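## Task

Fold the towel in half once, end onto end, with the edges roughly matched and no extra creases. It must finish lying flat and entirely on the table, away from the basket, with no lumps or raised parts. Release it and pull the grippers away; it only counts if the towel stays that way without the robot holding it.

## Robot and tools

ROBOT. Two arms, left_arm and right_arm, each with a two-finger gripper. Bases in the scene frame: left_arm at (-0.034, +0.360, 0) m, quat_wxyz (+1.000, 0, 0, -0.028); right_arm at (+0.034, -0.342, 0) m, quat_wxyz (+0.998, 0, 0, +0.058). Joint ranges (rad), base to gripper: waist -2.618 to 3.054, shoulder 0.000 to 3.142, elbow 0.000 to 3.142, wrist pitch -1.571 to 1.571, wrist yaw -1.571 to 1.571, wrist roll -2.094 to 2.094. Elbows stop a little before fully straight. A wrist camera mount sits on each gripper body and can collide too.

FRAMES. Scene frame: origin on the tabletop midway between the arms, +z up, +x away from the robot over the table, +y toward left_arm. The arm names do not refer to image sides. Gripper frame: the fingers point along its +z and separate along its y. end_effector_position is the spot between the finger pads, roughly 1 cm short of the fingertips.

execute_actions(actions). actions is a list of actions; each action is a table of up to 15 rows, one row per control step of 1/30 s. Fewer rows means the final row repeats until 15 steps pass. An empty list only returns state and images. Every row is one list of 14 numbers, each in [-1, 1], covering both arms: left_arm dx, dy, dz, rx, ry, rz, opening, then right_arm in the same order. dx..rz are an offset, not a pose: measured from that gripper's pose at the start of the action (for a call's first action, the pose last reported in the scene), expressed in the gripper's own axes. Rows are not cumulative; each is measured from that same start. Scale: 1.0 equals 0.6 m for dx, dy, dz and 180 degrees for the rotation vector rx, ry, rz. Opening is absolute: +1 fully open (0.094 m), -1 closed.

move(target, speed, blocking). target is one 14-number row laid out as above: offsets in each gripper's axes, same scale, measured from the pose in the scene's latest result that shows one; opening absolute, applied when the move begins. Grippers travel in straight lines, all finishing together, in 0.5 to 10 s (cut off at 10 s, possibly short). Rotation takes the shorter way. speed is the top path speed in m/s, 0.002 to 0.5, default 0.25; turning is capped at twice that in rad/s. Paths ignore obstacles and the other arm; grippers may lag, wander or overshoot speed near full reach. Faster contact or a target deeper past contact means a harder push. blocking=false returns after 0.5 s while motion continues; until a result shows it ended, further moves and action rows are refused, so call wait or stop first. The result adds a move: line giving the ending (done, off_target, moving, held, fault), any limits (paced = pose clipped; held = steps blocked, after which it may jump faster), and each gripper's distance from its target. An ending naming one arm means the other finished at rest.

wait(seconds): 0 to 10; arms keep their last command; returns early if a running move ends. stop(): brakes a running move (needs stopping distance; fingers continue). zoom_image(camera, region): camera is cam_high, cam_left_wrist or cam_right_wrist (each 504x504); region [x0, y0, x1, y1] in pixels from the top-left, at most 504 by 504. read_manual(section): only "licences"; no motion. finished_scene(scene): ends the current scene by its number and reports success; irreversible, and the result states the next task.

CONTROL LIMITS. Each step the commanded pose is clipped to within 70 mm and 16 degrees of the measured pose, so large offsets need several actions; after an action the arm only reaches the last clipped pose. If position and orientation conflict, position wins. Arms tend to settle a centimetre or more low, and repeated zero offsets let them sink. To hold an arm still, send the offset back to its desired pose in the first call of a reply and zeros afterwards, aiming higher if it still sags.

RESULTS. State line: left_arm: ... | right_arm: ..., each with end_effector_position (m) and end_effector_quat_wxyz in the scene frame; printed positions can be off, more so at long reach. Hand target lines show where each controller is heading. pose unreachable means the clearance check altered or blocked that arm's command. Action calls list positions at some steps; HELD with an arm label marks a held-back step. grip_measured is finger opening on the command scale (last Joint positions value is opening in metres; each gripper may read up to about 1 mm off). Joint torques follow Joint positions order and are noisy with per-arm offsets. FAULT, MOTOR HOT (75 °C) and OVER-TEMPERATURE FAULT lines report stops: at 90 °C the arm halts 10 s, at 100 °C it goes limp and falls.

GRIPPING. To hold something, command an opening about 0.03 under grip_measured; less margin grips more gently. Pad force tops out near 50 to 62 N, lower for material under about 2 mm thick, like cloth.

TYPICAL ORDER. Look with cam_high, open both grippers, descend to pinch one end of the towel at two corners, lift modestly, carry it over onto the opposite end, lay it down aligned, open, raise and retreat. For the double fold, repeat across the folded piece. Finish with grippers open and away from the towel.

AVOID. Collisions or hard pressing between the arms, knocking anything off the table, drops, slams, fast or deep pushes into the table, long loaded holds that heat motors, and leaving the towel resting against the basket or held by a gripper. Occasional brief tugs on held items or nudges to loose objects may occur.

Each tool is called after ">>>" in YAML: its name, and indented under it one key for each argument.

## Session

>>> execute_actions:
  actions: []

Scene clock: 0.00 s.
left_arm: end_effector_position=(+0.3452, +0.3380, +0.4053) grip_measured=+1.000 end_effector_quat_wxyz=(+0.706, +0.016, +0.708, -0.020) | right_arm: end_effector_position=(+0.4110, -0.3026, +0.4116) grip_measured=+1.000 end_effector_quat_wxyz=(+0.712, -0.033, +0.700, +0.038)
Joint positions: left_arm=[-0.012  1.038  1.038 -0.004 -0.017 -0.005  0.094] | right_arm=[-0.016  1.036  1.042  0.011 -0.     0.007  0.094]
Joint velocities: left_arm=[-0.042  0.002 -0.002 -0.007  0.051 -0.007  0.   ] | right_arm=[-0.007  0.007 -0.007  0.066 -0.007  0.007  0.   ]
Joint torques (N m, as the arm reports them, + toward a larger angle): no reading
Hand target (left_arm): +0.343, +0.338, +0.412; +0.711, +0.016, +0.703, -0.021
Hand target (right_arm): +0.409, -0.303, +0.411; +0.710, -0.033, +0.703, +0.038

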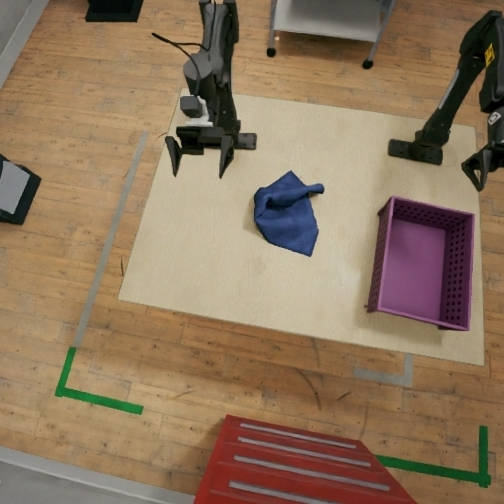

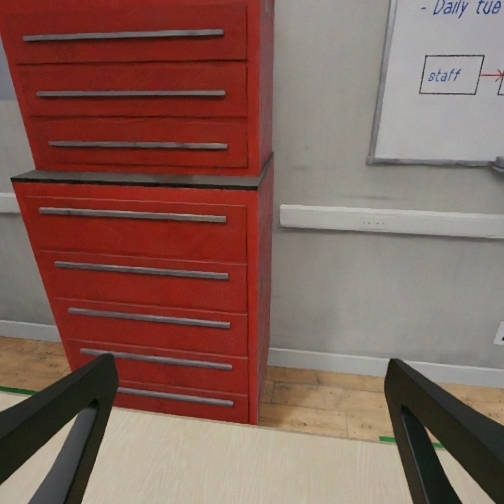

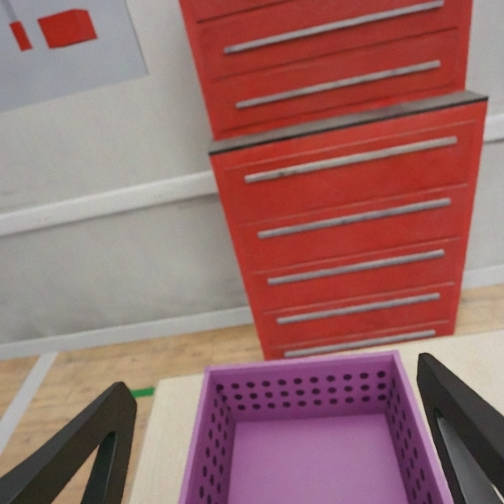

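>>> zoom_image:
  camera: "cam_high"
  region: [220,150,360,280]

Region (220, 150, 360, 280) of cam_high's 504x504 image, scaled by 3.600, with more detail than that image has; it fills the top 468 rows of this view, and the rest is white.

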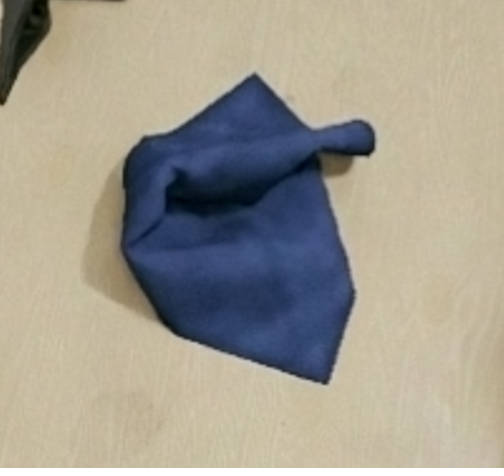

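>>> move:
  target: [0.5,-0.5,-0.24,0,0.5,0,0, 0.43,0.15,-0.45,0,0.5,0,0]
  speed: 0.4

>>> move:
  target: [0,0,0,0,0,0.5,0, 0,0,0,0,0,-0.5,0]
  speed: 0.5

Scene clock: 18.10 s.
left_arm: end_effector_position=(+0.1845, +0.0537, +0.1014) grip_measured=+0.003 end_effector_quat_wxyz=(+0.003, +0.032, +0.999, +0.012) | right_arm: end_effector_position=(+0.1434, -0.2375, +0.1563) grip_measured=+0.003 end_effector_quat_wxyz=(+0.024, -0.044, +0.999, +0.016)
Joint positions: left_arm=[-0.907  1.991  1.712 -1.307 -0.019 -0.899  0.047] | right_arm=[ 0.647  1.06   1.041 -1.496  0.007  0.676  0.047]
Joint velocities: left_arm=[ 0.012 -0.002 -0.012  0.022 -0.007 -0.051  0.001] | right_arm=[-0.017  0.002 -0.007  0.037 -0.007 -0.007 -0.001]
Joint torques (N m, as the arm reports them, + toward a larger angle): left_arm=[ -0.55 -10.01   9.68   0.1    0.01  -0.11] | right_arm=[ 0.84 -0.53  3.94  0.21 -0.03  0.06]
Hand target (left_arm): +0.184, +0.050, +0.108; +0.006, +0.031, +0.999, +0.006
Hand target (right_arm): +0.137, -0.239, +0.150; +0.006, -0.047, +0.999, +0.006
Off the commanded pose (left_arm): 0.011 m, 2 deg.
Off the commanded pose (right_arm): 0.009 m, 2 deg.
move: off_target (left_arm)

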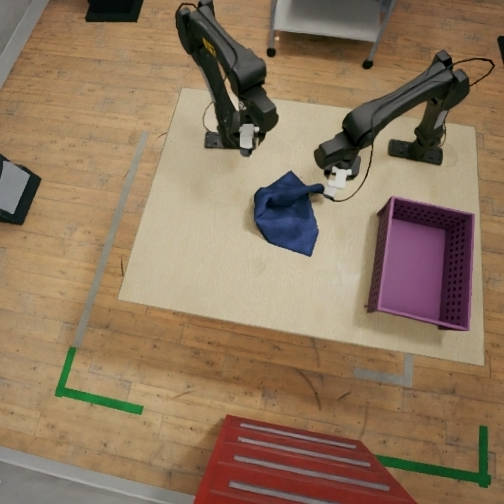

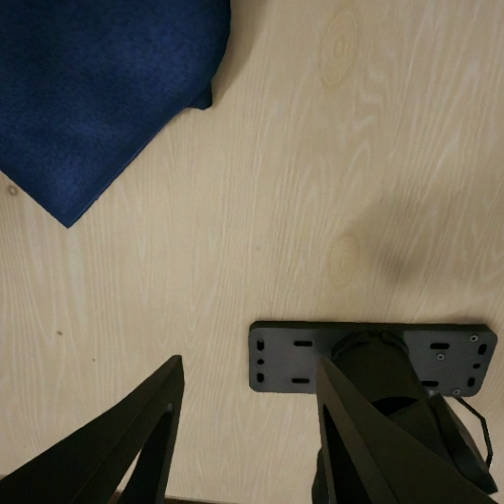

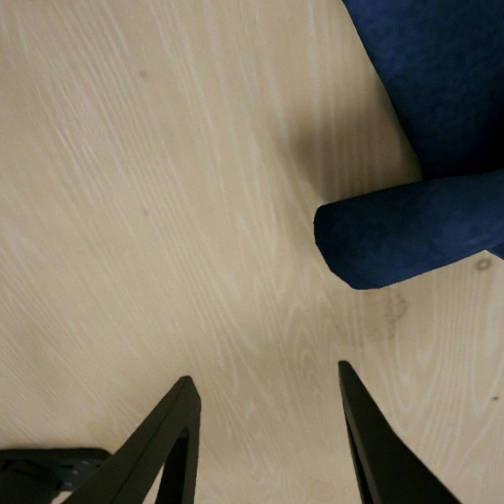

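Scene clock: 20.47 s.
left_arm: end_effector_position=(+0.1848, +0.0540, +0.1015) grip_measured=+0.003 end_effector_quat_wxyz=(-0.006, +0.726, +0.687, +0.012) | right_arm: end_effector_position=(+0.1438, -0.2379, +0.1564) grip_measured=+0.003 end_effector_quat_wxyz=(-0.028, +0.736, -0.676, +0.009)
Joint positions: left_arm=[-0.907  1.991  1.712 -1.307 -0.021  0.662  0.047] | right_arm=[ 0.653  1.06   1.041 -1.496  0.016 -0.887  0.047]
Joint velocities: left_arm=[ 0.002  0.027  0.007  0.037  0.007  0.007 -0.001] | right_arm=[ 0.012 -0.017  0.022 -0.037 -0.007 -0.037 -0.   ]
Joint torques (N m, as the arm reports them, + toward a larger angle): left_arm=[-0.11 -9.81  7.04  0.19  0.04  0.09] | right_arm=[-0.4  -1.3   5.45  0.31 -0.05 -0.08]
Hand target (left_arm): +0.184, +0.054, +0.101; -0.006, +0.730, +0.684, +0.010
Hand target (right_arm): +0.143, -0.237, +0.156; -0.028, +0.737, -0.675, +0.006
Off the commanded pose (left_arm): 0.000 m, 1 deg.
Off the commanded pose (right_arm): 0.001 m, 0 deg.
move: done

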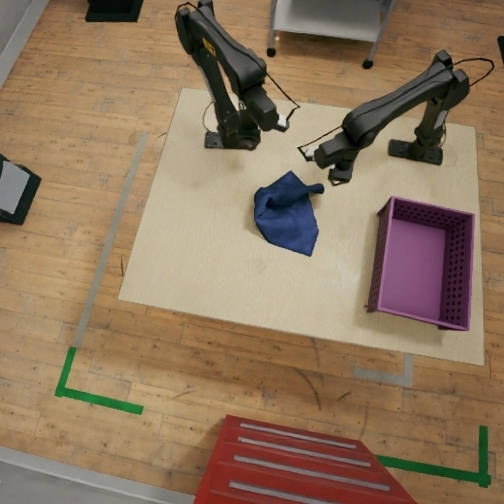

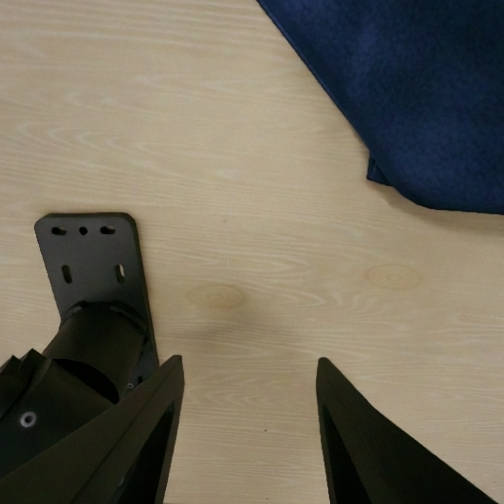

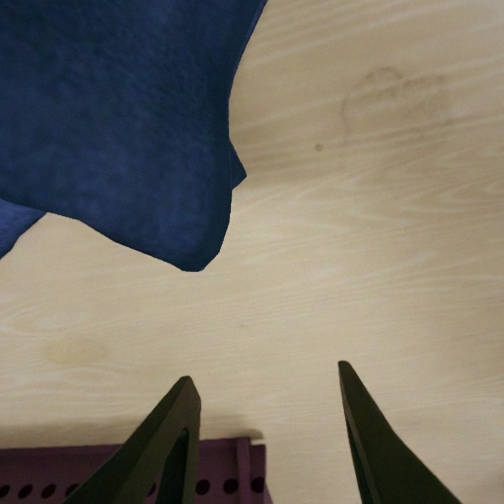

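>>> move:
  target: [0.1,0,0,0,0,0,0, -0.22,-0.03,0.14,-0.015,0.01,0,0]
  speed: 0.25

Scene clock: 34.33 s.
left_arm: end_effector_position=(+0.1862, +0.1141, +0.0985) grip_measured=+0.003 end_effector_quat_wxyz=(-0.020, +0.725, +0.688, +0.015) | right_arm: end_effector_position=(+0.1511, -0.1161, +0.0727) grip_measured=+0.003 end_effector_quat_wxyz=(+0.015, +0.737, -0.676, +0.011)
Joint positions: left_arm=[-0.803  1.837  1.491 -1.267 -0.028  0.762  0.047] | right_arm=[ 0.982  1.565  1.078 -1.119  0.013 -0.558  0.047]
Joint velocities: left_arm=[-0.007 -0.007 -0.007  0.022 -0.022  0.022  0.   ] | right_arm=[ 0.007 -0.017  0.012 -0.022 -0.037 -0.037  0.001]
Joint torques (N m, as the arm reports them, + toward a larger angle): left_arm=[  0.48 -10.19   5.7    0.33   0.05   0.1 ] | right_arm=[ 0.84 -4.51  7.09  0.27 -0.06  0.11]
Hand target (left_arm): +0.188, +0.114, +0.102; -0.007, +0.726, +0.687, +0.012
Hand target (right_arm): +0.153, -0.103, +0.076; +0.000, +0.737, -0.676, +0.002
Off the commanded pose (left_arm): 0.005 m, 2 deg.
Off the commanded pose (right_arm): 0.015 m, 2 deg.
move: off_target (right_arm)

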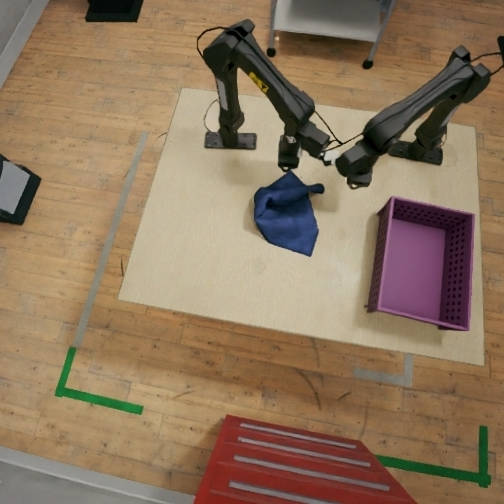

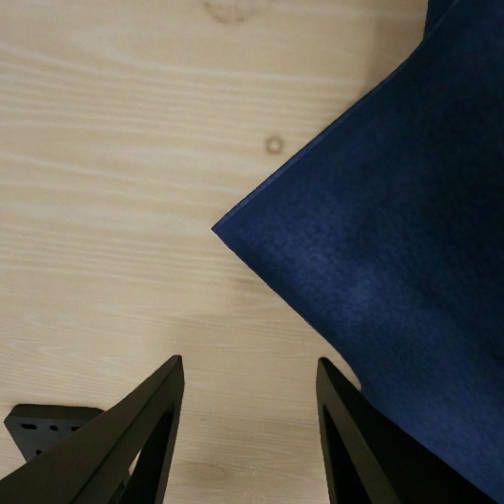

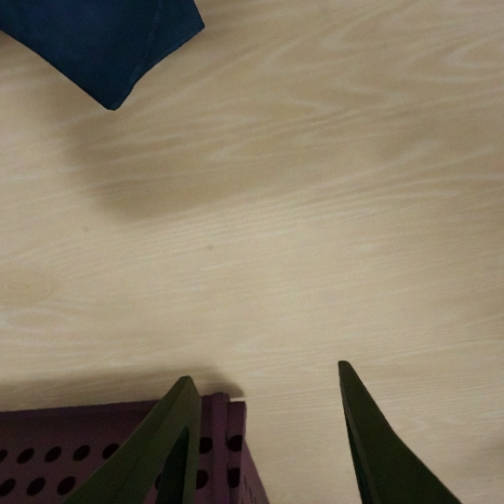

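>>> execute_actions:
  actions:
    - [[0.1,0,-0.05,0,0,0,0, -0.055,0,0.05,0,0,0,0]]
    - [[0,0,0,0,0,0,0, 0,0,0.07,0,0,0,0]]
    - [[0,0,0,0,0,0,0, 0,0,0.03,0,0,0,0]]
    - [[0,0,0,0,0,0,0, 0,0,0.03,0,0,0,-1]]
    - [[0,0,0,0,0,0,0, 0,0,0.0,0,0,0,-1]]
    - [[0,0,0,0,0,0,0, 0,0,-0.07,0,0,0,-1]]

Scene clock: 46.50 s.
left_arm: end_effector_position=(+0.1954, +0.1734, +0.1287) grip_measured=+0.003 end_effector_quat_wxyz=(-0.016, +0.718, +0.695, +0.024) | right_arm: end_effector_position=(+0.1514, -0.0944, +0.0482) grip_measured=-0.946 end_effector_quat_wxyz=(+0.015, +0.737, -0.675, +0.026)
Joint positions: left_arm=[-0.661  1.685  1.429 -1.343 -0.05   0.885  0.047] | right_arm=[ 1.035  1.674  1.09  -1.032  0.041 -0.506  0.003]
Joint velocities: left_arm=[ 0.017  0.017 -0.002 -0.022 -0.037 -0.022 -0.   ] | right_arm=[ 0.017 -0.002 -0.017 -0.095  0.022 -0.007  0.002]
Joint torques (N m, as the arm reports them, + toward a larger angle): left_arm=[ 0.02 -6.96  7.17  0.19  0.    0.01] | right_arm=[ 0.48 -6.86  6.55  0.05  0.03  0.1 ]
Hand target (left_arm): +0.195, +0.173, +0.129; -0.016, +0.718, +0.695, +0.023
Hand target (right_arm): +0.151, -0.091, +0.056; +0.008, +0.737, -0.675, +0.024
Off the commanded pose (left_arm): 0.000 m, 0 deg.
Off the commanded pose (right_arm): 0.009 m, 1 deg.
Step readings (end_effector_position; steps 1 to 15: 1st action; 16 to 30: 2nd action; 31 to 45: 3rd action; 46 to 60: 4th action; 61 to 75: 5th action; 76 to 90: 6th action):
0: left_arm (+0.1864, +0.1141, +0.0985) | right_arm (+0.1511, -0.1161, +0.0727)
1: left_arm (+0.1871, +0.1169, +0.0996) | right_arm (+0.1504, -0.1152, +0.0706)
2: left_arm (+0.1868, +0.1257, +0.1013) | right_arm (+0.1497, -0.1106, +0.0665)
4: left_arm (+0.1895, +0.1494, +0.1114) | right_arm (+0.1460, -0.1032, +0.0539)
8: left_arm (+0.1969, +0.1705, +0.1282) | right_arm (+0.1449, -0.0973, +0.0400)
15: left_arm (+0.1946, +0.1725, +0.1287) | right_arm (+0.1466, -0.0935, +0.0398)
16: left_arm (+0.1946, +0.1725, +0.1287) | right_arm (+0.1469, -0.0928, +0.0367)
17: left_arm (+0.1946, +0.1726, +0.1287) | right_arm (+0.1472, -0.0921, +0.0315)
19: left_arm (+0.1947, +0.1727, +0.1287) | right_arm (+0.1445, -0.0981, +0.0181)
23: left_arm (+0.1947, +0.1727, +0.1287) | right_arm (+0.1465, -0.0978, +0.0144)
30: left_arm (+0.1948, +0.1728, +0.1287) | right_arm (+0.1465, -0.0977, +0.0144)
31: left_arm (+0.1948, +0.1728, +0.1287) | right_arm (+0.1466, -0.0976, +0.0144)
32: left_arm (+0.1948, +0.1728, +0.1287) | right_arm (+0.1466, -0.0976, +0.0144)
34: left_arm (+0.1949, +0.1729, +0.1287) | right_arm (+0.1466, -0.0976, +0.0144)
38: left_arm (+0.1949, +0.1729, +0.1287) | right_arm (+0.1466, -0.0976, +0.0144)
45: left_arm (+0.1949, +0.1729, +0.1287) | right_arm (+0.1466, -0.0976, +0.0144)
46: left_arm (+0.1950, +0.1730, +0.1287) | right_arm (+0.1473, -0.0975, +0.0144)
47: left_arm (+0.1950, +0.1730, +0.1287) | right_arm (+0.1498, -0.0960, +0.0143)
49: left_arm (+0.1950, +0.1730, +0.1287) | right_arm (+0.1528, -0.0930, +0.0142)
53: left_arm (+0.1950, +0.1731, +0.1287) | right_arm (+0.1521, -0.0927, +0.0142)
60: left_arm (+0.1951, +0.1731, +0.1287) | right_arm (+0.1521, -0.0927, +0.0142)
61: left_arm (+0.1951, +0.1731, +0.1287) | right_arm (+0.1519, -0.0931, +0.0142)
62: left_arm (+0.1951, +0.1732, +0.1287) | right_arm (+0.1519, -0.0932, +0.0142)
64: left_arm (+0.1952, +0.1732, +0.1287) | right_arm (+0.1519, -0.0932, +0.0142)
68: left_arm (+0.1952, +0.1733, +0.1287) | right_arm (+0.1519, -0.0932, +0.0142)
75: left_arm (+0.1952, +0.1733, +0.1287) | right_arm (+0.1519, -0.0932, +0.0142)
76: left_arm (+0.1952, +0.1733, +0.1287) | right_arm (+0.1518, -0.0936, +0.0176)
77: left_arm (+0.1953, +0.1733, +0.1287) | right_arm (+0.1513, -0.0945, +0.0225)
79: left_arm (+0.1953, +0.1734, +0.1287) | right_arm (+0.1529, -0.0911, +0.0346)
83: left_arm (+0.1954, +0.1734, +0.1287) | right_arm (+0.1545, -0.0875, +0.0477)
90: end_effector_position above

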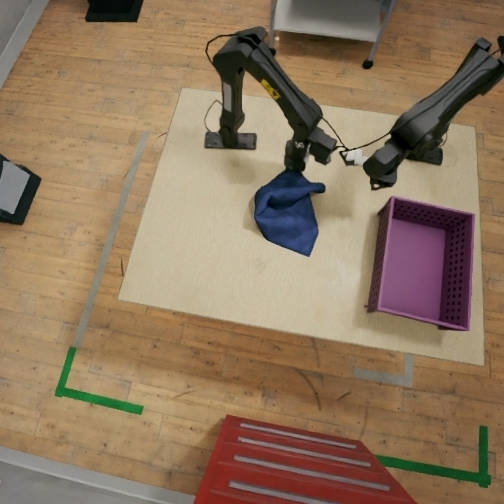

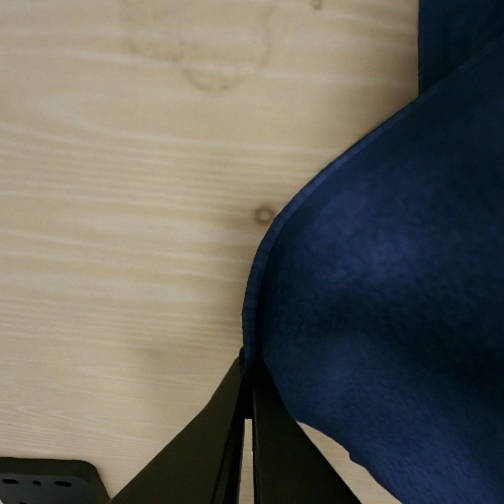

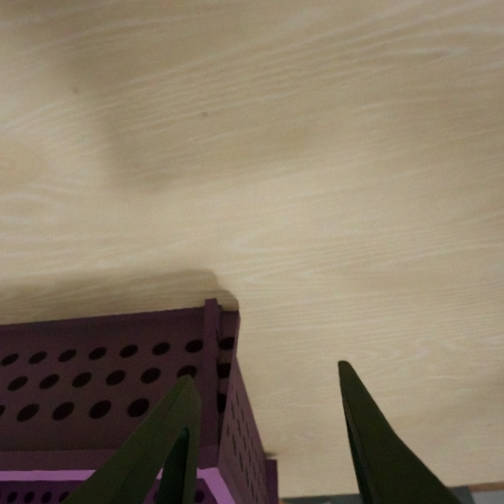

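Lift up and toward −x.

>>> move:
  target: [0,0,0,0,0,0,0, -0.1,0.2,-0.4,0,-0.1,0,-1]
  speed: 0.2

Scene clock: 52.60 s.
left_arm: end_effector_position=(+0.1955, +0.1736, +0.1288) grip_measured=+0.003 end_effector_quat_wxyz=(-0.016, +0.718, +0.695, +0.024) | right_arm: end_effector_position=(+0.0248, -0.0307, +0.2799) grip_measured=-0.946 end_effector_quat_wxyz=(-0.116, +0.727, -0.666, -0.120)
Joint positions: left_arm=[-0.661  1.685  1.429 -1.343 -0.051  0.885  0.047] | right_arm=[ 1.473  1.549  1.86  -1.546 -0.015 -0.067  0.003]
Joint velocities: left_arm=[-0.032 -0.012  0.017  0.051 -0.037  0.022 -0.001] | right_arm=[-0.002 -0.002  0.007 -0.066 -0.051  0.051  0.002]
Joint torques (N m, as the arm reports them, + toward a larger angle): left_arm=[-0.03 -6.94  7.03  0.17 -0.02 -0.01] | right_arm=[ 0.54 -4.36  6.82  0.67  0.03  0.1 ]
Hand target (left_arm): +0.195, +0.173, +0.129; -0.016, +0.718, +0.695, +0.024
Hand target (right_arm): +0.023, -0.030, +0.283; -0.116, +0.727, -0.666, -0.120
Off the commanded pose (left_arm): 0.000 m, 0 deg.
Off the commanded pose (right_arm): 0.004 m, 5 deg.
joint sent to its limit (right arm) — the command would take joint 4 (wrist pitch) past its lower limit, so that joint was sent only as far as its limit.
move: off_target (right_arm)

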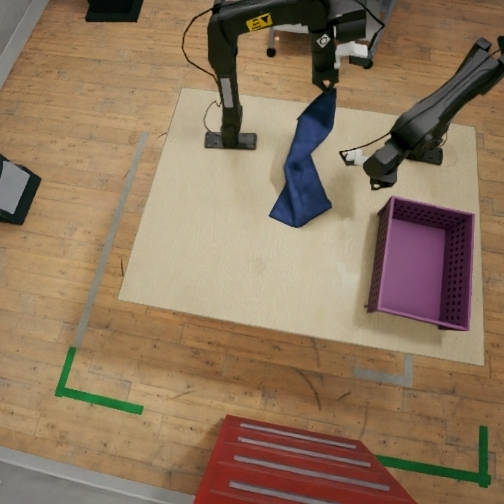

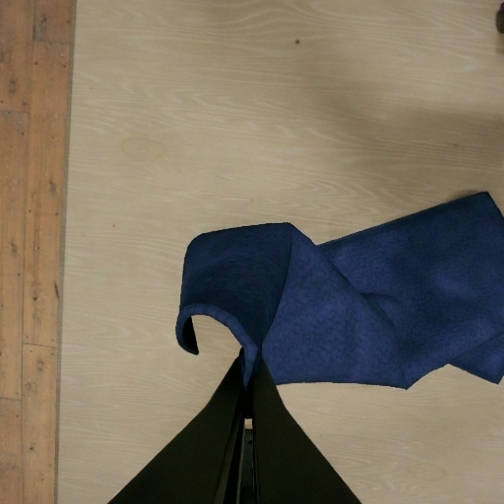

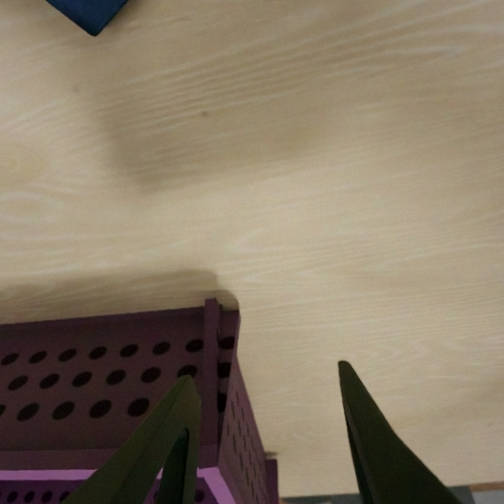

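>>> move:
  target: [-0.15,0.12,0.09,0.015,0,0,0, 0.1,0.12,0.35,0,0,0,-1]
  speed: 0.2

>>> move:
  target: [0,0,0,0,0,0,0, 0.1,0,-0.1,0,0,0,0]
  speed: 0.2

Scene clock: 61.63 s.
left_arm: end_effector_position=(+0.2677, +0.0903, +0.0683) grip_measured=+0.003 end_effector_quat_wxyz=(-0.035, +0.717, +0.696, +0.017) | right_arm: end_effector_position=(-0.0464, -0.0230, +0.0699) grip_measured=-0.946 end_effector_quat_wxyz=(-0.115, +0.725, -0.666, -0.134)
Joint positions: left_arm=[-0.693  2.175  1.857 -1.321 -0.038  0.85   0.047] | right_arm=[ 1.729  1.509  0.949 -0.659  0.054  0.181  0.003]
Joint velocities: left_arm=[ 0.002 -0.017 -0.022  0.081  0.066  0.022 -0.   ] | right_arm=[-0.027 -0.002 -0.007  0.007 -0.022 -0.007 -0.   ]
Joint torques (N m, as the arm reports them, + toward a larger angle): left_arm=[ -0.89 -10.91   9.47  -0.01   0.2   -0.1 ] | right_arm=[ 0.67 -4.38  4.57  0.83  0.17  0.08]
Hand target (left_arm): +0.265, +0.083, +0.072; -0.033, +0.718, +0.695, +0.008
Hand target (right_arm): -0.046, -0.028, +0.061; -0.114, +0.727, -0.666, -0.122
Off the commanded pose (left_arm): 0.007 m, 1 deg.
Off the commanded pose (right_arm): 0.009 m, 2 deg.
move: done

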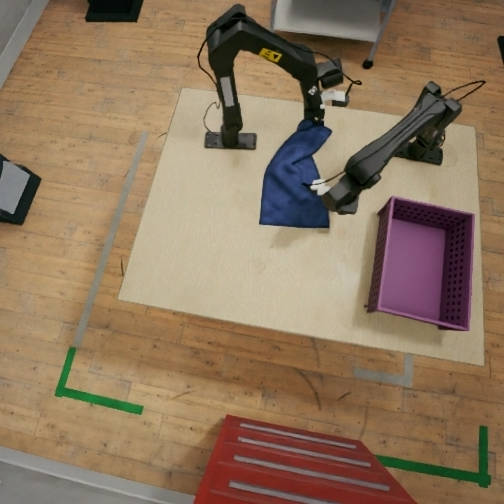

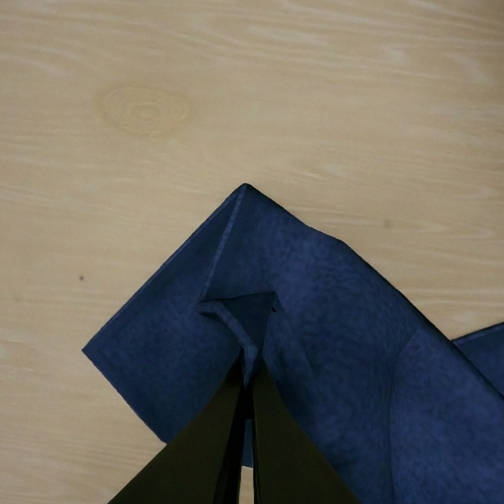

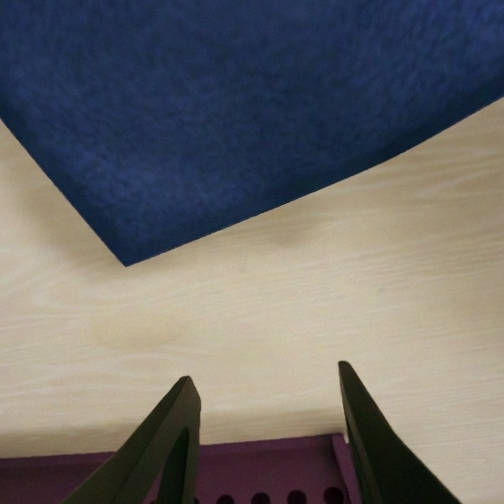

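Scene clock: 62.70 s.
left_arm: end_effector_position=(+0.2679, +0.0905, +0.0683) grip_measured=+0.003 end_effector_quat_wxyz=(-0.035, +0.717, +0.696, +0.018) | right_arm: end_effector_position=(-0.0414, -0.0894, +0.1095) grip_measured=-0.003 end_effector_quat_wxyz=(-0.115, +0.722, -0.667, -0.144)
Joint positions: left_arm=[-0.693  2.175  1.857 -1.321 -0.039  0.85   0.047] | right_arm=[ 1.786  1.196  0.864 -0.874  0.065  0.24   0.047]
Joint velocities: left_arm=[ 0.002  0.012  0.022  0.081  0.007  0.037 -0.   ] | right_arm=[-0.002 -0.007  0.017 -0.022  0.007  0.007 -0.001]
Joint torques (N m, as the arm reports them, + toward a larger angle): left_arm=[ -0.08 -11.23   6.94   0.1    0.01   0.  ] | right_arm=[ 0.96 -4.38  4.34  0.7   0.14  0.08]
Hand target (left_arm): +0.268, +0.090, +0.068; -0.035, +0.717, +0.696, +0.017
Hand target (right_arm): -0.039, -0.099, +0.106; -0.115, +0.725, -0.666, -0.135
Off the commanded pose (left_arm): 0.000 m, 0 deg.
Off the commanded pose (right_arm): 0.011 m, 1 deg.
move: off_target (right_arm)

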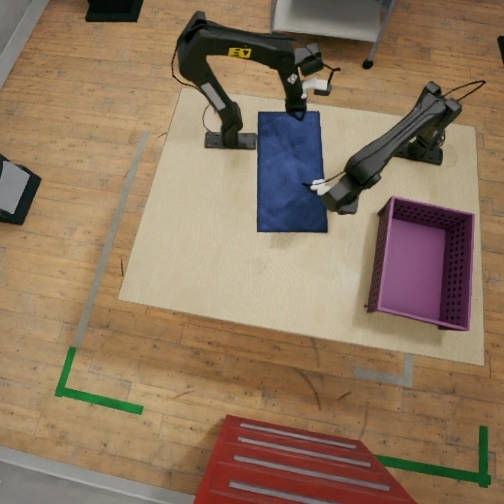

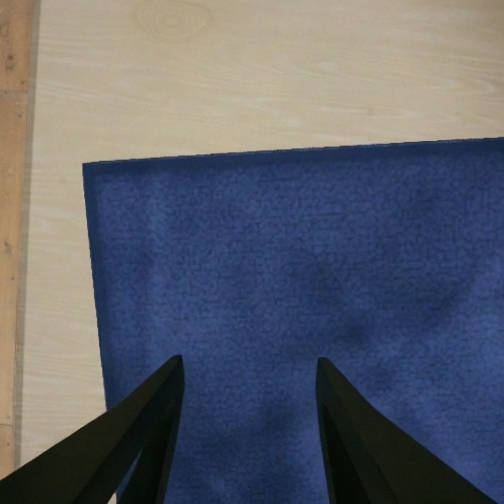

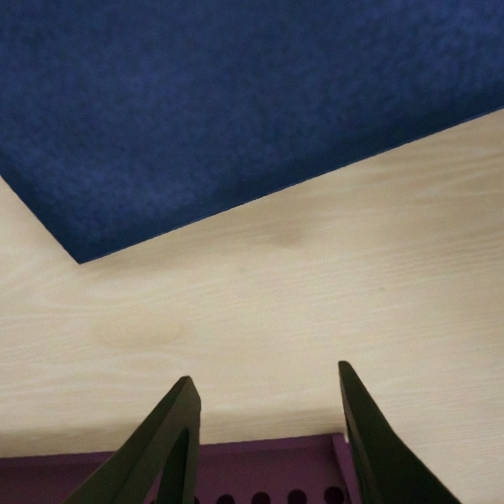

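>>> move:
  target: [-0.05,0.115,0,-0.01,-0.02,-0.1,0, 0.195,-0.657,-0.03,0,0.12,0,0]
  speed: 0.3

Scene clock: 78.27 s.
left_arm: end_effector_position=(+0.3337, +0.0577, +0.0633) grip_measured=+0.003 end_effector_quat_wxyz=(+0.001, +0.606, +0.795, +0.020) | right_arm: end_effector_position=(+0.3601, -0.1702, +0.0783) grip_measured=-0.003 end_effector_quat_wxyz=(+0.003, +0.734, -0.679, +0.004)
Joint positions: left_arm=[-0.649  2.458  2.322 -1.434 -0.039  0.598  0.047] | right_arm=[ 0.37   1.956  1.571 -1.188  0.01  -1.163  0.047]
Joint velocities: left_arm=[-0.027 -0.017  0.002  0.051  0.022 -0.037 -0.001] | right_arm=[-0.007  0.007  0.007 -0.066 -0.007 -0.081  0.   ]
Joint torques (N m, as the arm reports them, + toward a larger angle): left_arm=[  0.72 -12.4    9.82   0.1    0.13  -0.13] | right_arm=[-0.06 -7.56  7.3   0.1   0.04 -0.02]
Hand target (left_arm): +0.336, +0.058, +0.064; +0.001, +0.600, +0.800, +0.011
Hand target (right_arm): +0.363, -0.170, +0.079; +0.007, +0.736, -0.677, +0.005
Off the commanded pose (left_arm): 0.003 m, 1 deg.
Off the commanded pose (right_arm): 0.005 m, 2 deg.
move: done

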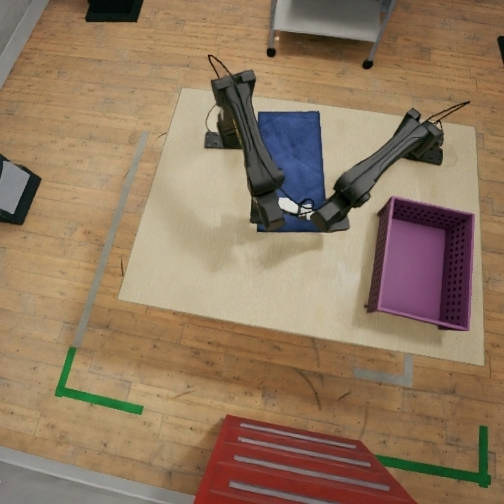

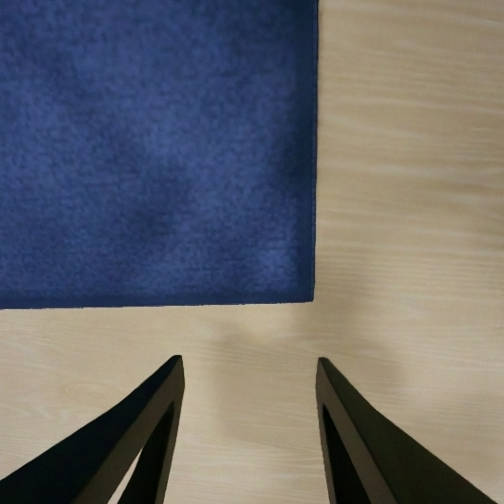

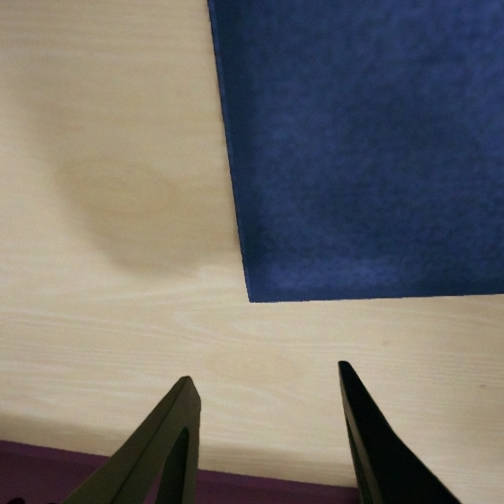

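>>> execute_actions:
  actions:
    - [[0.07,0,0,0,0,0,0, -0.02,-0.035,0.05,0,0,0,0]]
    - [[0,0,0,0,0,0,0, 0,0,0.08,0,0,0,0]]
    - [[0,0,0,0,0,0,0, 0,0,0.03,0,0,0,0]]
    - [[0,0,0,0,0,0,0, 0,0,0.03,0,0,0,-1]]
    - [[0,0,0,0,0,0,0, 0,0,0.0,0,0,0,-1]]
    - [[0,0,0,0,0,0,0, 0,0,-0.02,0,-0.07,0,-1]]
    - [[0,0,0,0,0,0,0, 0,0,0,0,-0.07,0,-1]]
    - [[0,0,0,0,0,0,0, 0,0,0,0,-0.06,0,-1]]
    - [[-0.1,0,0.03,0,0,0,0, 0,0,0,0,0,0,-1]]
    - [[0,0,0,0,0,0,0, 0,0,0,0,0,0,-1]]

Scene clock: 89.57 s.
left_arm: end_effector_position=(+0.3358, +0.0430, +0.0301) grip_measured=+0.003 end_effector_quat_wxyz=(-0.014, +0.609, +0.793, +0.026) | right_arm: end_effector_position=(+0.3902, -0.1778, +0.0298) grip_measured=-0.912 end_effector_quat_wxyz=(-0.182, +0.697, -0.669, -0.183)
Joint positions: left_arm=[-0.673  2.579  2.414 -1.438 -0.051  0.58   0.047] | right_arm=[ 0.087  1.997  1.328 -0.798 -0.512 -1.381  0.004]
Joint velocities: left_arm=[-0.002  0.012 -0.017 -0.007 -0.022 -0.066 -0.   ] | right_arm=[-0.012  0.012  0.002 -0.022 -0.022 -0.022  0.001]
Joint torques (N m, as the arm reports them, + toward a larger angle): left_arm=[ -0.01 -14.08   6.9    0.17   0.    -0.01] | right_arm=[ 0.04 -8.84  5.3   0.38 -0.28  0.04]
Hand target (left_arm): +0.336, +0.043, +0.030; -0.014, +0.609, +0.793, +0.026
Hand target (right_arm): +0.390, -0.178, +0.030; -0.183, +0.697, -0.669, -0.183
Off the commanded pose (left_arm): 0.000 m, 0 deg.
Off the commanded pose (right_arm): 0.000 m, 0 deg.
Step readings (end_effector_position; steps 1 to 15: 1st action; 16 to 30: 2nd action; 31 to 45: 3rd action; 46 to 60: 4th action; 61 to 75: 5th action; 76 to 90: 6th action; 91 to 105: 7th action; 106 to 120: 8th action; 121 to 135: 9th action; 136 to 150: 10th action):
0: left_arm (+0.3335, +0.0579, +0.0633) | right_arm (+0.3598, -0.1705, +0.0783)
1: left_arm (+0.3327, +0.0602, +0.0615) | right_arm (+0.3606, -0.1700, +0.0765)
2: left_arm (+0.3267, +0.0678, +0.0588) | right_arm (+0.3635, -0.1685, +0.0735)
4: left_arm (+0.3127, +0.0881, +0.0555) | right_arm (+0.3687, -0.1658, +0.0624)
8: left_arm (+0.3106, +0.1072, +0.0555) | right_arm (+0.3702, -0.1650, +0.0441)
15: left_arm (+0.3201, +0.1026, +0.0587) | right_arm (+0.3713, -0.1644, +0.0427)
16: left_arm (+0.3202, +0.1025, +0.0586) | right_arm (+0.3720, -0.1640, +0.0390)
17: left_arm (+0.3202, +0.1025, +0.0586) | right_arm (+0.3725, -0.1637, +0.0338)
19: left_arm (+0.3202, +0.1026, +0.0586) | right_arm (+0.3675, -0.1664, +0.0189)
23: left_arm (+0.3202, +0.1026, +0.0586) | right_arm (+0.3717, -0.1643, +0.0161)
30: left_arm (+0.3203, +0.1026, +0.0586) | right_arm (+0.3720, -0.1642, +0.0161)
31: left_arm (+0.3203, +0.1026, +0.0586) | right_arm (+0.3721, -0.1641, +0.0160)
32: left_arm (+0.3203, +0.1026, +0.0586) | right_arm (+0.3721, -0.1641, +0.0160)
34: left_arm (+0.3203, +0.1026, +0.0586) | right_arm (+0.3721, -0.1641, +0.0160)
38: left_arm (+0.3203, +0.1026, +0.0586) | right_arm (+0.3721, -0.1641, +0.0160)
45: left_arm (+0.3203, +0.1026, +0.0586) | right_arm (+0.3721, -0.1641, +0.0160)
46: left_arm (+0.3203, +0.1026, +0.0586) | right_arm (+0.3721, -0.1640, +0.0160)
47: left_arm (+0.3203, +0.1026, +0.0586) | right_arm (+0.3717, -0.1640, +0.0161)
49: left_arm (+0.3203, +0.1026, +0.0586) | right_arm (+0.3715, -0.1640, +0.0161)
53: left_arm (+0.3203, +0.1026, +0.0586) | right_arm (+0.3720, -0.1637, +0.0165)
60: left_arm (+0.3203, +0.1026, +0.0586) | right_arm (+0.3720, -0.1637, +0.0165)
61: left_arm (+0.3203, +0.1026, +0.0586) | right_arm (+0.3716, -0.1639, +0.0170)
62: left_arm (+0.3203, +0.1026, +0.0586) | right_arm (+0.3715, -0.1640, +0.0176)
64: left_arm (+0.3203, +0.1026, +0.0586) | right_arm (+0.3715, -0.1640, +0.0177)
68: left_arm (+0.3203, +0.1026, +0.0586) | right_arm (+0.3715, -0.1640, +0.0177)
75: left_arm (+0.3203, +0.1026, +0.0586) | right_arm (+0.3715, -0.1640, +0.0177)
76: left_arm (+0.3203, +0.1026, +0.0586) | right_arm (+0.3714, -0.1623, +0.0187)
77: left_arm (+0.3203, +0.1026, +0.0586) | right_arm (+0.3704, -0.1615, +0.0204)
79: left_arm (+0.3203, +0.1026, +0.0586) | right_arm (+0.3712, -0.1668, +0.0253)
83: left_arm (+0.3203, +0.1026, +0.0586) | right_arm (+0.3786, -0.1734, +0.0300)
90: left_arm (+0.3203, +0.1026, +0.0586) | right_arm (+0.3783, -0.1680, +0.0295)
91: left_arm (+0.3203, +0.1026, +0.0586) | right_arm (+0.3783, -0.1661, +0.0292)
92: left_arm (+0.3203, +0.1026, +0.0586) | right_arm (+0.3777, -0.1650, +0.0288)
94: left_arm (+0.3203, +0.1026, +0.0586) | right_arm (+0.3778, -0.1712, +0.0268)
98: left_arm (+0.3203, +0.1026, +0.0586) | right_arm (+0.3811, -0.1797, +0.0249)
105: left_arm (+0.3203, +0.1026, +0.0586) | right_arm (+0.3836, -0.1733, +0.0272)
106: left_arm (+0.3203, +0.1026, +0.0586) | right_arm (+0.3838, -0.1717, +0.0274)
107: left_arm (+0.3203, +0.1026, +0.0586) | right_arm (+0.3841, -0.1705, +0.0277)
109: left_arm (+0.3203, +0.1026, +0.0586) | right_arm (+0.3848, -0.1753, +0.0266)
113: left_arm (+0.3203, +0.1026, +0.0586) | right_arm (+0.3883, -0.1818, +0.0274)
120: left_arm (+0.3203, +0.1026, +0.0586) | right_arm (+0.3900, -0.1772, +0.0301)
121: left_arm (+0.3207, +0.1001, +0.0586) | right_arm (+0.3900, -0.1772, +0.0301)
122: left_arm (+0.3275, +0.0914, +0.0585) | right_arm (+0.3900, -0.1773, +0.0301)
124: left_arm (+0.3400, +0.0674, +0.0520) | right_arm (+0.3901, -0.1774, +0.0300)
128: left_arm (+0.3406, +0.0411, +0.0329) | right_arm (+0.3901, -0.1775, +0.0299)
135: left_arm (+0.3359, +0.0429, +0.0302) | right_arm (+0.3901, -0.1776, +0.0299)
136: left_arm (+0.3359, +0.0429, +0.0306) | right_arm (+0.3901, -0.1776, +0.0299)
137: left_arm (+0.3359, +0.0429, +0.0306) | right_arm (+0.3901, -0.1776, +0.0299)
139: left_arm (+0.3358, +0.0430, +0.0301) | right_arm (+0.3901, -0.1777, +0.0298)
143: left_arm (+0.3358, +0.0430, +0.0301) | right_arm (+0.3902, -0.1778, +0.0298)
150: end_effector_position above

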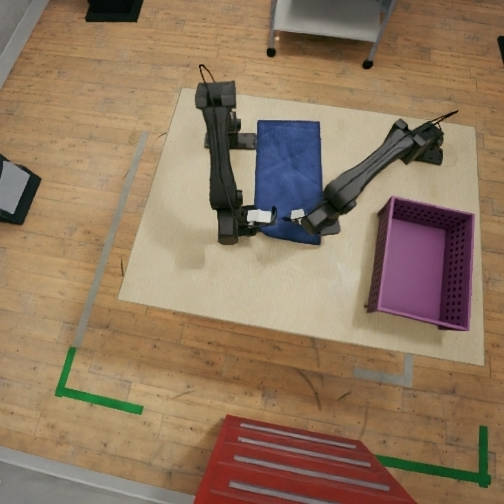

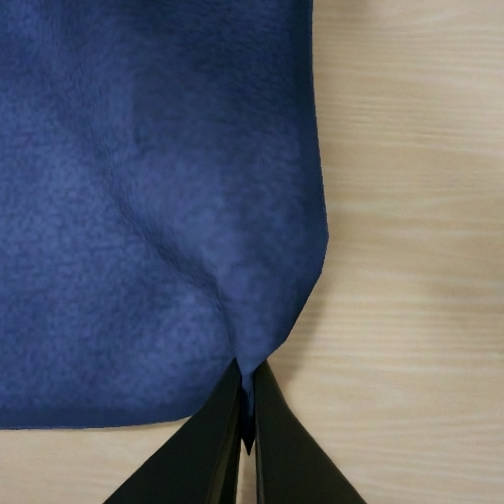

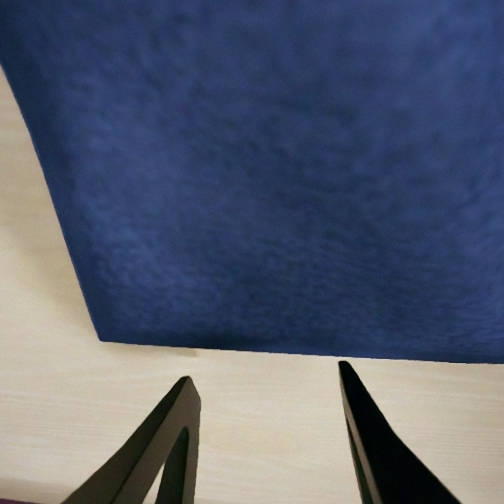

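>>> move:
  target: [-0.035,0.075,-0.015,0,-0.015,0,0, 0,0,0,0,0,0,-1]
  speed: 0.1

Scene clock: 93.40 s.
left_arm: end_effector_position=(+0.3855, +0.0353, +0.0373) grip_measured=+0.003 end_effector_quat_wxyz=(+0.044, +0.606, +0.794, +0.020) | right_arm: end_effector_position=(+0.3902, -0.1780, +0.0296) grip_measured=-0.912 end_effector_quat_wxyz=(-0.182, +0.697, -0.669, -0.182)
Joint positions: left_arm=[-0.619  2.78   2.832 -1.535 -0.043  0.63   0.047] | right_arm=[ 0.087  1.997  1.328 -0.798 -0.511 -1.381  0.004]
Joint velocities: left_arm=[-0.002 -0.027 -0.017 -0.066  0.037  0.066 -0.001] | right_arm=[-0.022 -0.007 -0.022 -0.037 -0.022 -0.051 -0.001]
Joint torques (N m, as the arm reports them, + toward a larger angle): left_arm=[  0.2  -13.9    9.57   0.26   0.14   0.09] | right_arm=[ 0.11 -8.67  5.23  0.36 -0.28  0.02]
Hand target (left_arm): +0.384, +0.034, +0.039; +0.045, +0.608, +0.792, +0.012
Hand target (right_arm): +0.390, -0.178, +0.030; -0.182, +0.697, -0.669, -0.183
Off the commanded pose (left_arm): 0.003 m, 5 deg.
Off the commanded pose (right_arm): 0.000 m, 0 deg.
elbow stopped short (left arm): the move would have taken joint 3 (elbow) straighter than the controller allows; a more bent joint 3 avoids this.
move: off_target (left_arm)

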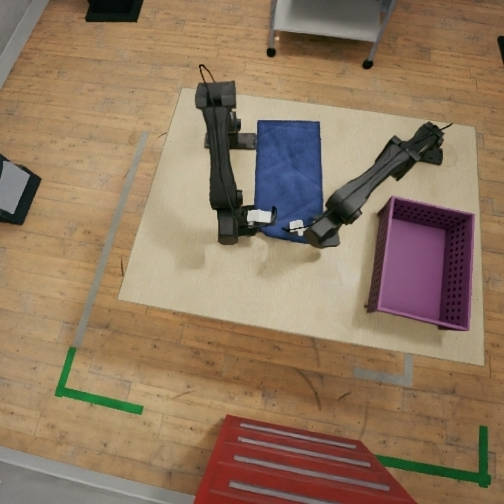

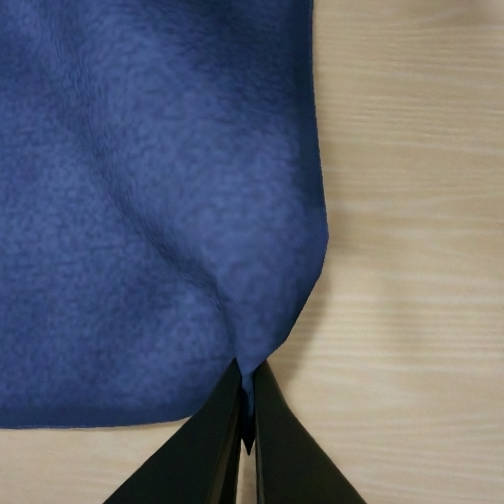

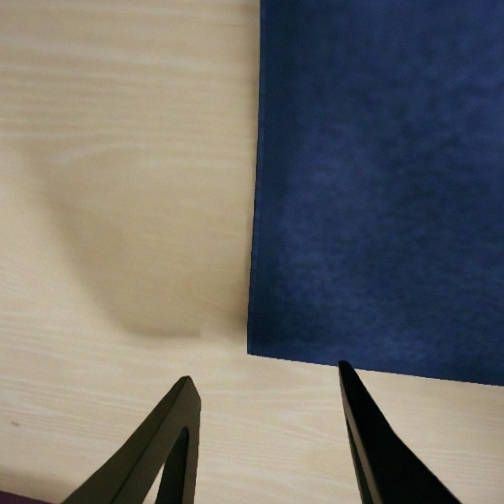

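>>> execute_actions:
  actions:
    - [[-0.035,-0.015,0,0,-0.05,0,0, 0,0,0,0,0,0,-1]]
    - [[0,0,0.06,0,0,0,0, 0,0,0,0,0,0,-1]]
    - [[0,0,0.03,0,0,0,0, 0,0,0,0,0,0,-1]]
    - [[0,0,0.03,0,0,0,-1, 0,0,0,0,0,0,-1]]
    - [[0,0,0,0,0,0,-1, 0,0,0.0,0,0,0,-1]]
    - [[0,0,-0.03,0,-0.06,0,-1, 0,0,0,0,0,0,-1]]
    - [[0,0,0,0,-0.06,0,-1, 0,0,0,0,0,0,-1]]

Scene clock: 102.83 s.
left_arm: end_effector_position=(+0.3641, +0.0287, +0.0218) grip_measured=-0.926 end_effector_quat_wxyz=(+0.169, +0.596, +0.775, -0.124) | right_arm: end_effector_position=(+0.3910, -0.1797, +0.0287) grip_measured=-0.912 end_effector_quat_wxyz=(-0.179, +0.698, -0.670, -0.177)
Joint positions: left_arm=[-0.551  2.285  1.774 -0.724  0.261  0.658  0.003] | right_arm=[ 0.087  1.997  1.328 -0.797 -0.499 -1.381  0.004]
Joint velocities: left_arm=[-0.027 -0.012  0.012  0.081 -0.051 -0.022 -0.   ] | right_arm=[ 0.027 -0.017 -0.007 -0.022  0.007 -0.022 -0.001]
Joint torques (N m, as the arm reports them, + toward a larger angle): left_arm=[  0.92 -14.11   5.95   0.94   0.33   0.  ] | right_arm=[ 0.04 -8.8   5.21  0.38 -0.26  0.04]
Hand target (left_arm): +0.368, +0.028, +0.029; +0.185, +0.593, +0.773, -0.131
Hand target (right_arm): +0.391, -0.180, +0.029; -0.179, +0.698, -0.670, -0.177
Off the commanded pose (left_arm): 0.009 m, 2 deg.
Off the commanded pose (right_arm): 0.000 m, 0 deg.
Step readings (end_effector_position; steps 1 to 15: 1st action; 16 to 30: 2nd action; 31 to 45: 3rd action; 46 to 60: 4th action; 61 to 75: 5th action; 76 to 90: 6th action; 91 to 105: 7th action):
0: left_arm (+0.3851, +0.0354, +0.0373) | right_arm (+0.3902, -0.1780, +0.0296)
1: left_arm (+0.3846, +0.0338, +0.0373) | right_arm (+0.3902, -0.1781, +0.0296)
2: left_arm (+0.3845, +0.0311, +0.0374) | right_arm (+0.3902, -0.1781, +0.0296)
4: left_arm (+0.3844, +0.0266, +0.0364) | right_arm (+0.3903, -0.1782, +0.0295)
8: left_arm (+0.3828, +0.0234, +0.0290) | right_arm (+0.3903, -0.1782, +0.0295)
15: left_arm (+0.3749, +0.0272, +0.0233) | right_arm (+0.3903, -0.1782, +0.0295)
16: left_arm (+0.3736, +0.0283, +0.0211) | right_arm (+0.3903, -0.1783, +0.0295)
17: left_arm (+0.3739, +0.0280, +0.0188) | right_arm (+0.3903, -0.1783, +0.0295)
19: left_arm (+0.3746, +0.0263, +0.0197) | right_arm (+0.3903, -0.1784, +0.0294)
23: left_arm (+0.3760, +0.0249, +0.0182) | right_arm (+0.3904, -0.1786, +0.0293)
30: left_arm (+0.3764, +0.0243, +0.0188) | right_arm (+0.3904, -0.1786, +0.0293)
31: left_arm (+0.3763, +0.0244, +0.0191) | right_arm (+0.3904, -0.1787, +0.0292)
32: left_arm (+0.3762, +0.0245, +0.0197) | right_arm (+0.3904, -0.1788, +0.0292)
34: left_arm (+0.3762, +0.0244, +0.0194) | right_arm (+0.3905, -0.1789, +0.0291)
38: left_arm (+0.3763, +0.0244, +0.0195) | right_arm (+0.3905, -0.1790, +0.0291)
45: left_arm (+0.3763, +0.0244, +0.0193) | right_arm (+0.3905, -0.1790, +0.0291)
46: left_arm (+0.3760, +0.0243, +0.0193) | right_arm (+0.3905, -0.1791, +0.0290)
47: left_arm (+0.3753, +0.0239, +0.0194) | right_arm (+0.3906, -0.1791, +0.0290)
49: left_arm (+0.3742, +0.0224, +0.0192) | right_arm (+0.3909, -0.1792, +0.0289)
53: left_arm (+0.3753, +0.0212, +0.0192) | right_arm (+0.3909, -0.1792, +0.0289)
60: left_arm (+0.3755, +0.0211, +0.0192) | right_arm (+0.3909, -0.1792, +0.0289)
61: left_arm (+0.3756, +0.0210, +0.0200) | right_arm (+0.3909, -0.1793, +0.0289)
62: left_arm (+0.3756, +0.0210, +0.0204) | right_arm (+0.3909, -0.1793, +0.0289)
64: left_arm (+0.3756, +0.0210, +0.0206) | right_arm (+0.3910, -0.1794, +0.0288)
68: left_arm (+0.3756, +0.0210, +0.0206) | right_arm (+0.3910, -0.1794, +0.0288)
75: left_arm (+0.3756, +0.0210, +0.0206) | right_arm (+0.3910, -0.1795, +0.0288)
76: left_arm (+0.3751, +0.0207, +0.0215) | right_arm (+0.3910, -0.1795, +0.0288)
77: left_arm (+0.3713, +0.0225, +0.0221) | right_arm (+0.3910, -0.1796, +0.0288)
79: left_arm (+0.3637, +0.0297, +0.0256) | right_arm (+0.3910, -0.1796, +0.0288)
83: left_arm (+0.3637, +0.0336, +0.0324) | right_arm (+0.3910, -0.1796, +0.0288)
90: left_arm (+0.3685, +0.0281, +0.0296) | right_arm (+0.3910, -0.1797, +0.0287)
91: left_arm (+0.3680, +0.0269, +0.0277) | right_arm (+0.3910, -0.1797, +0.0287)
92: left_arm (+0.3639, +0.0286, +0.0252) | right_arm (+0.3911, -0.1798, +0.0286)
94: left_arm (+0.3548, +0.0356, +0.0198) | right_arm (+0.3911, -0.1798, +0.0286)
98: left_arm (+0.3604, +0.0329, +0.0235) | right_arm (+0.3910, -0.1797, +0.0287)
105: end_effector_position above

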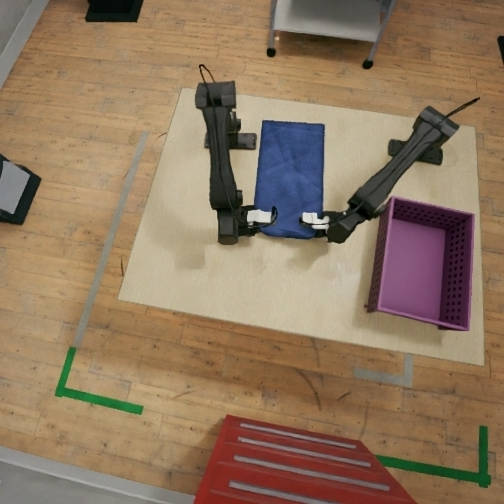

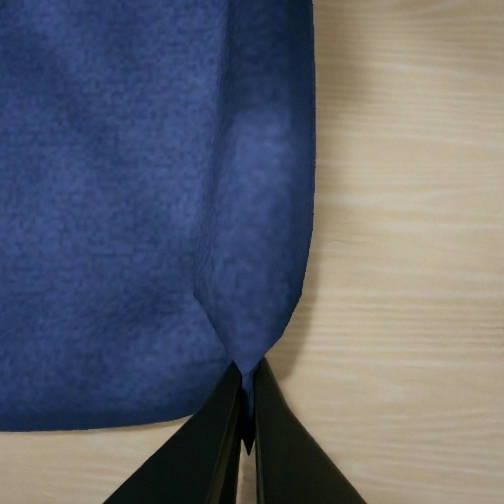

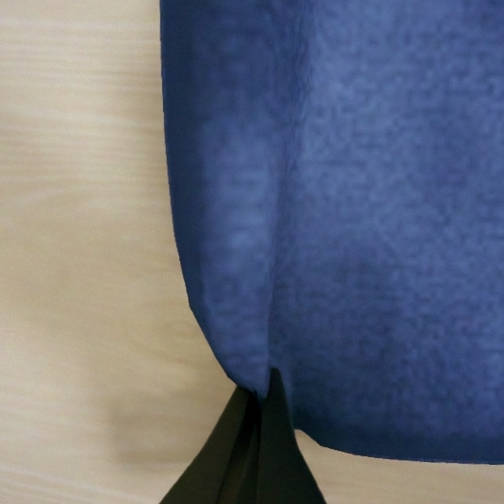

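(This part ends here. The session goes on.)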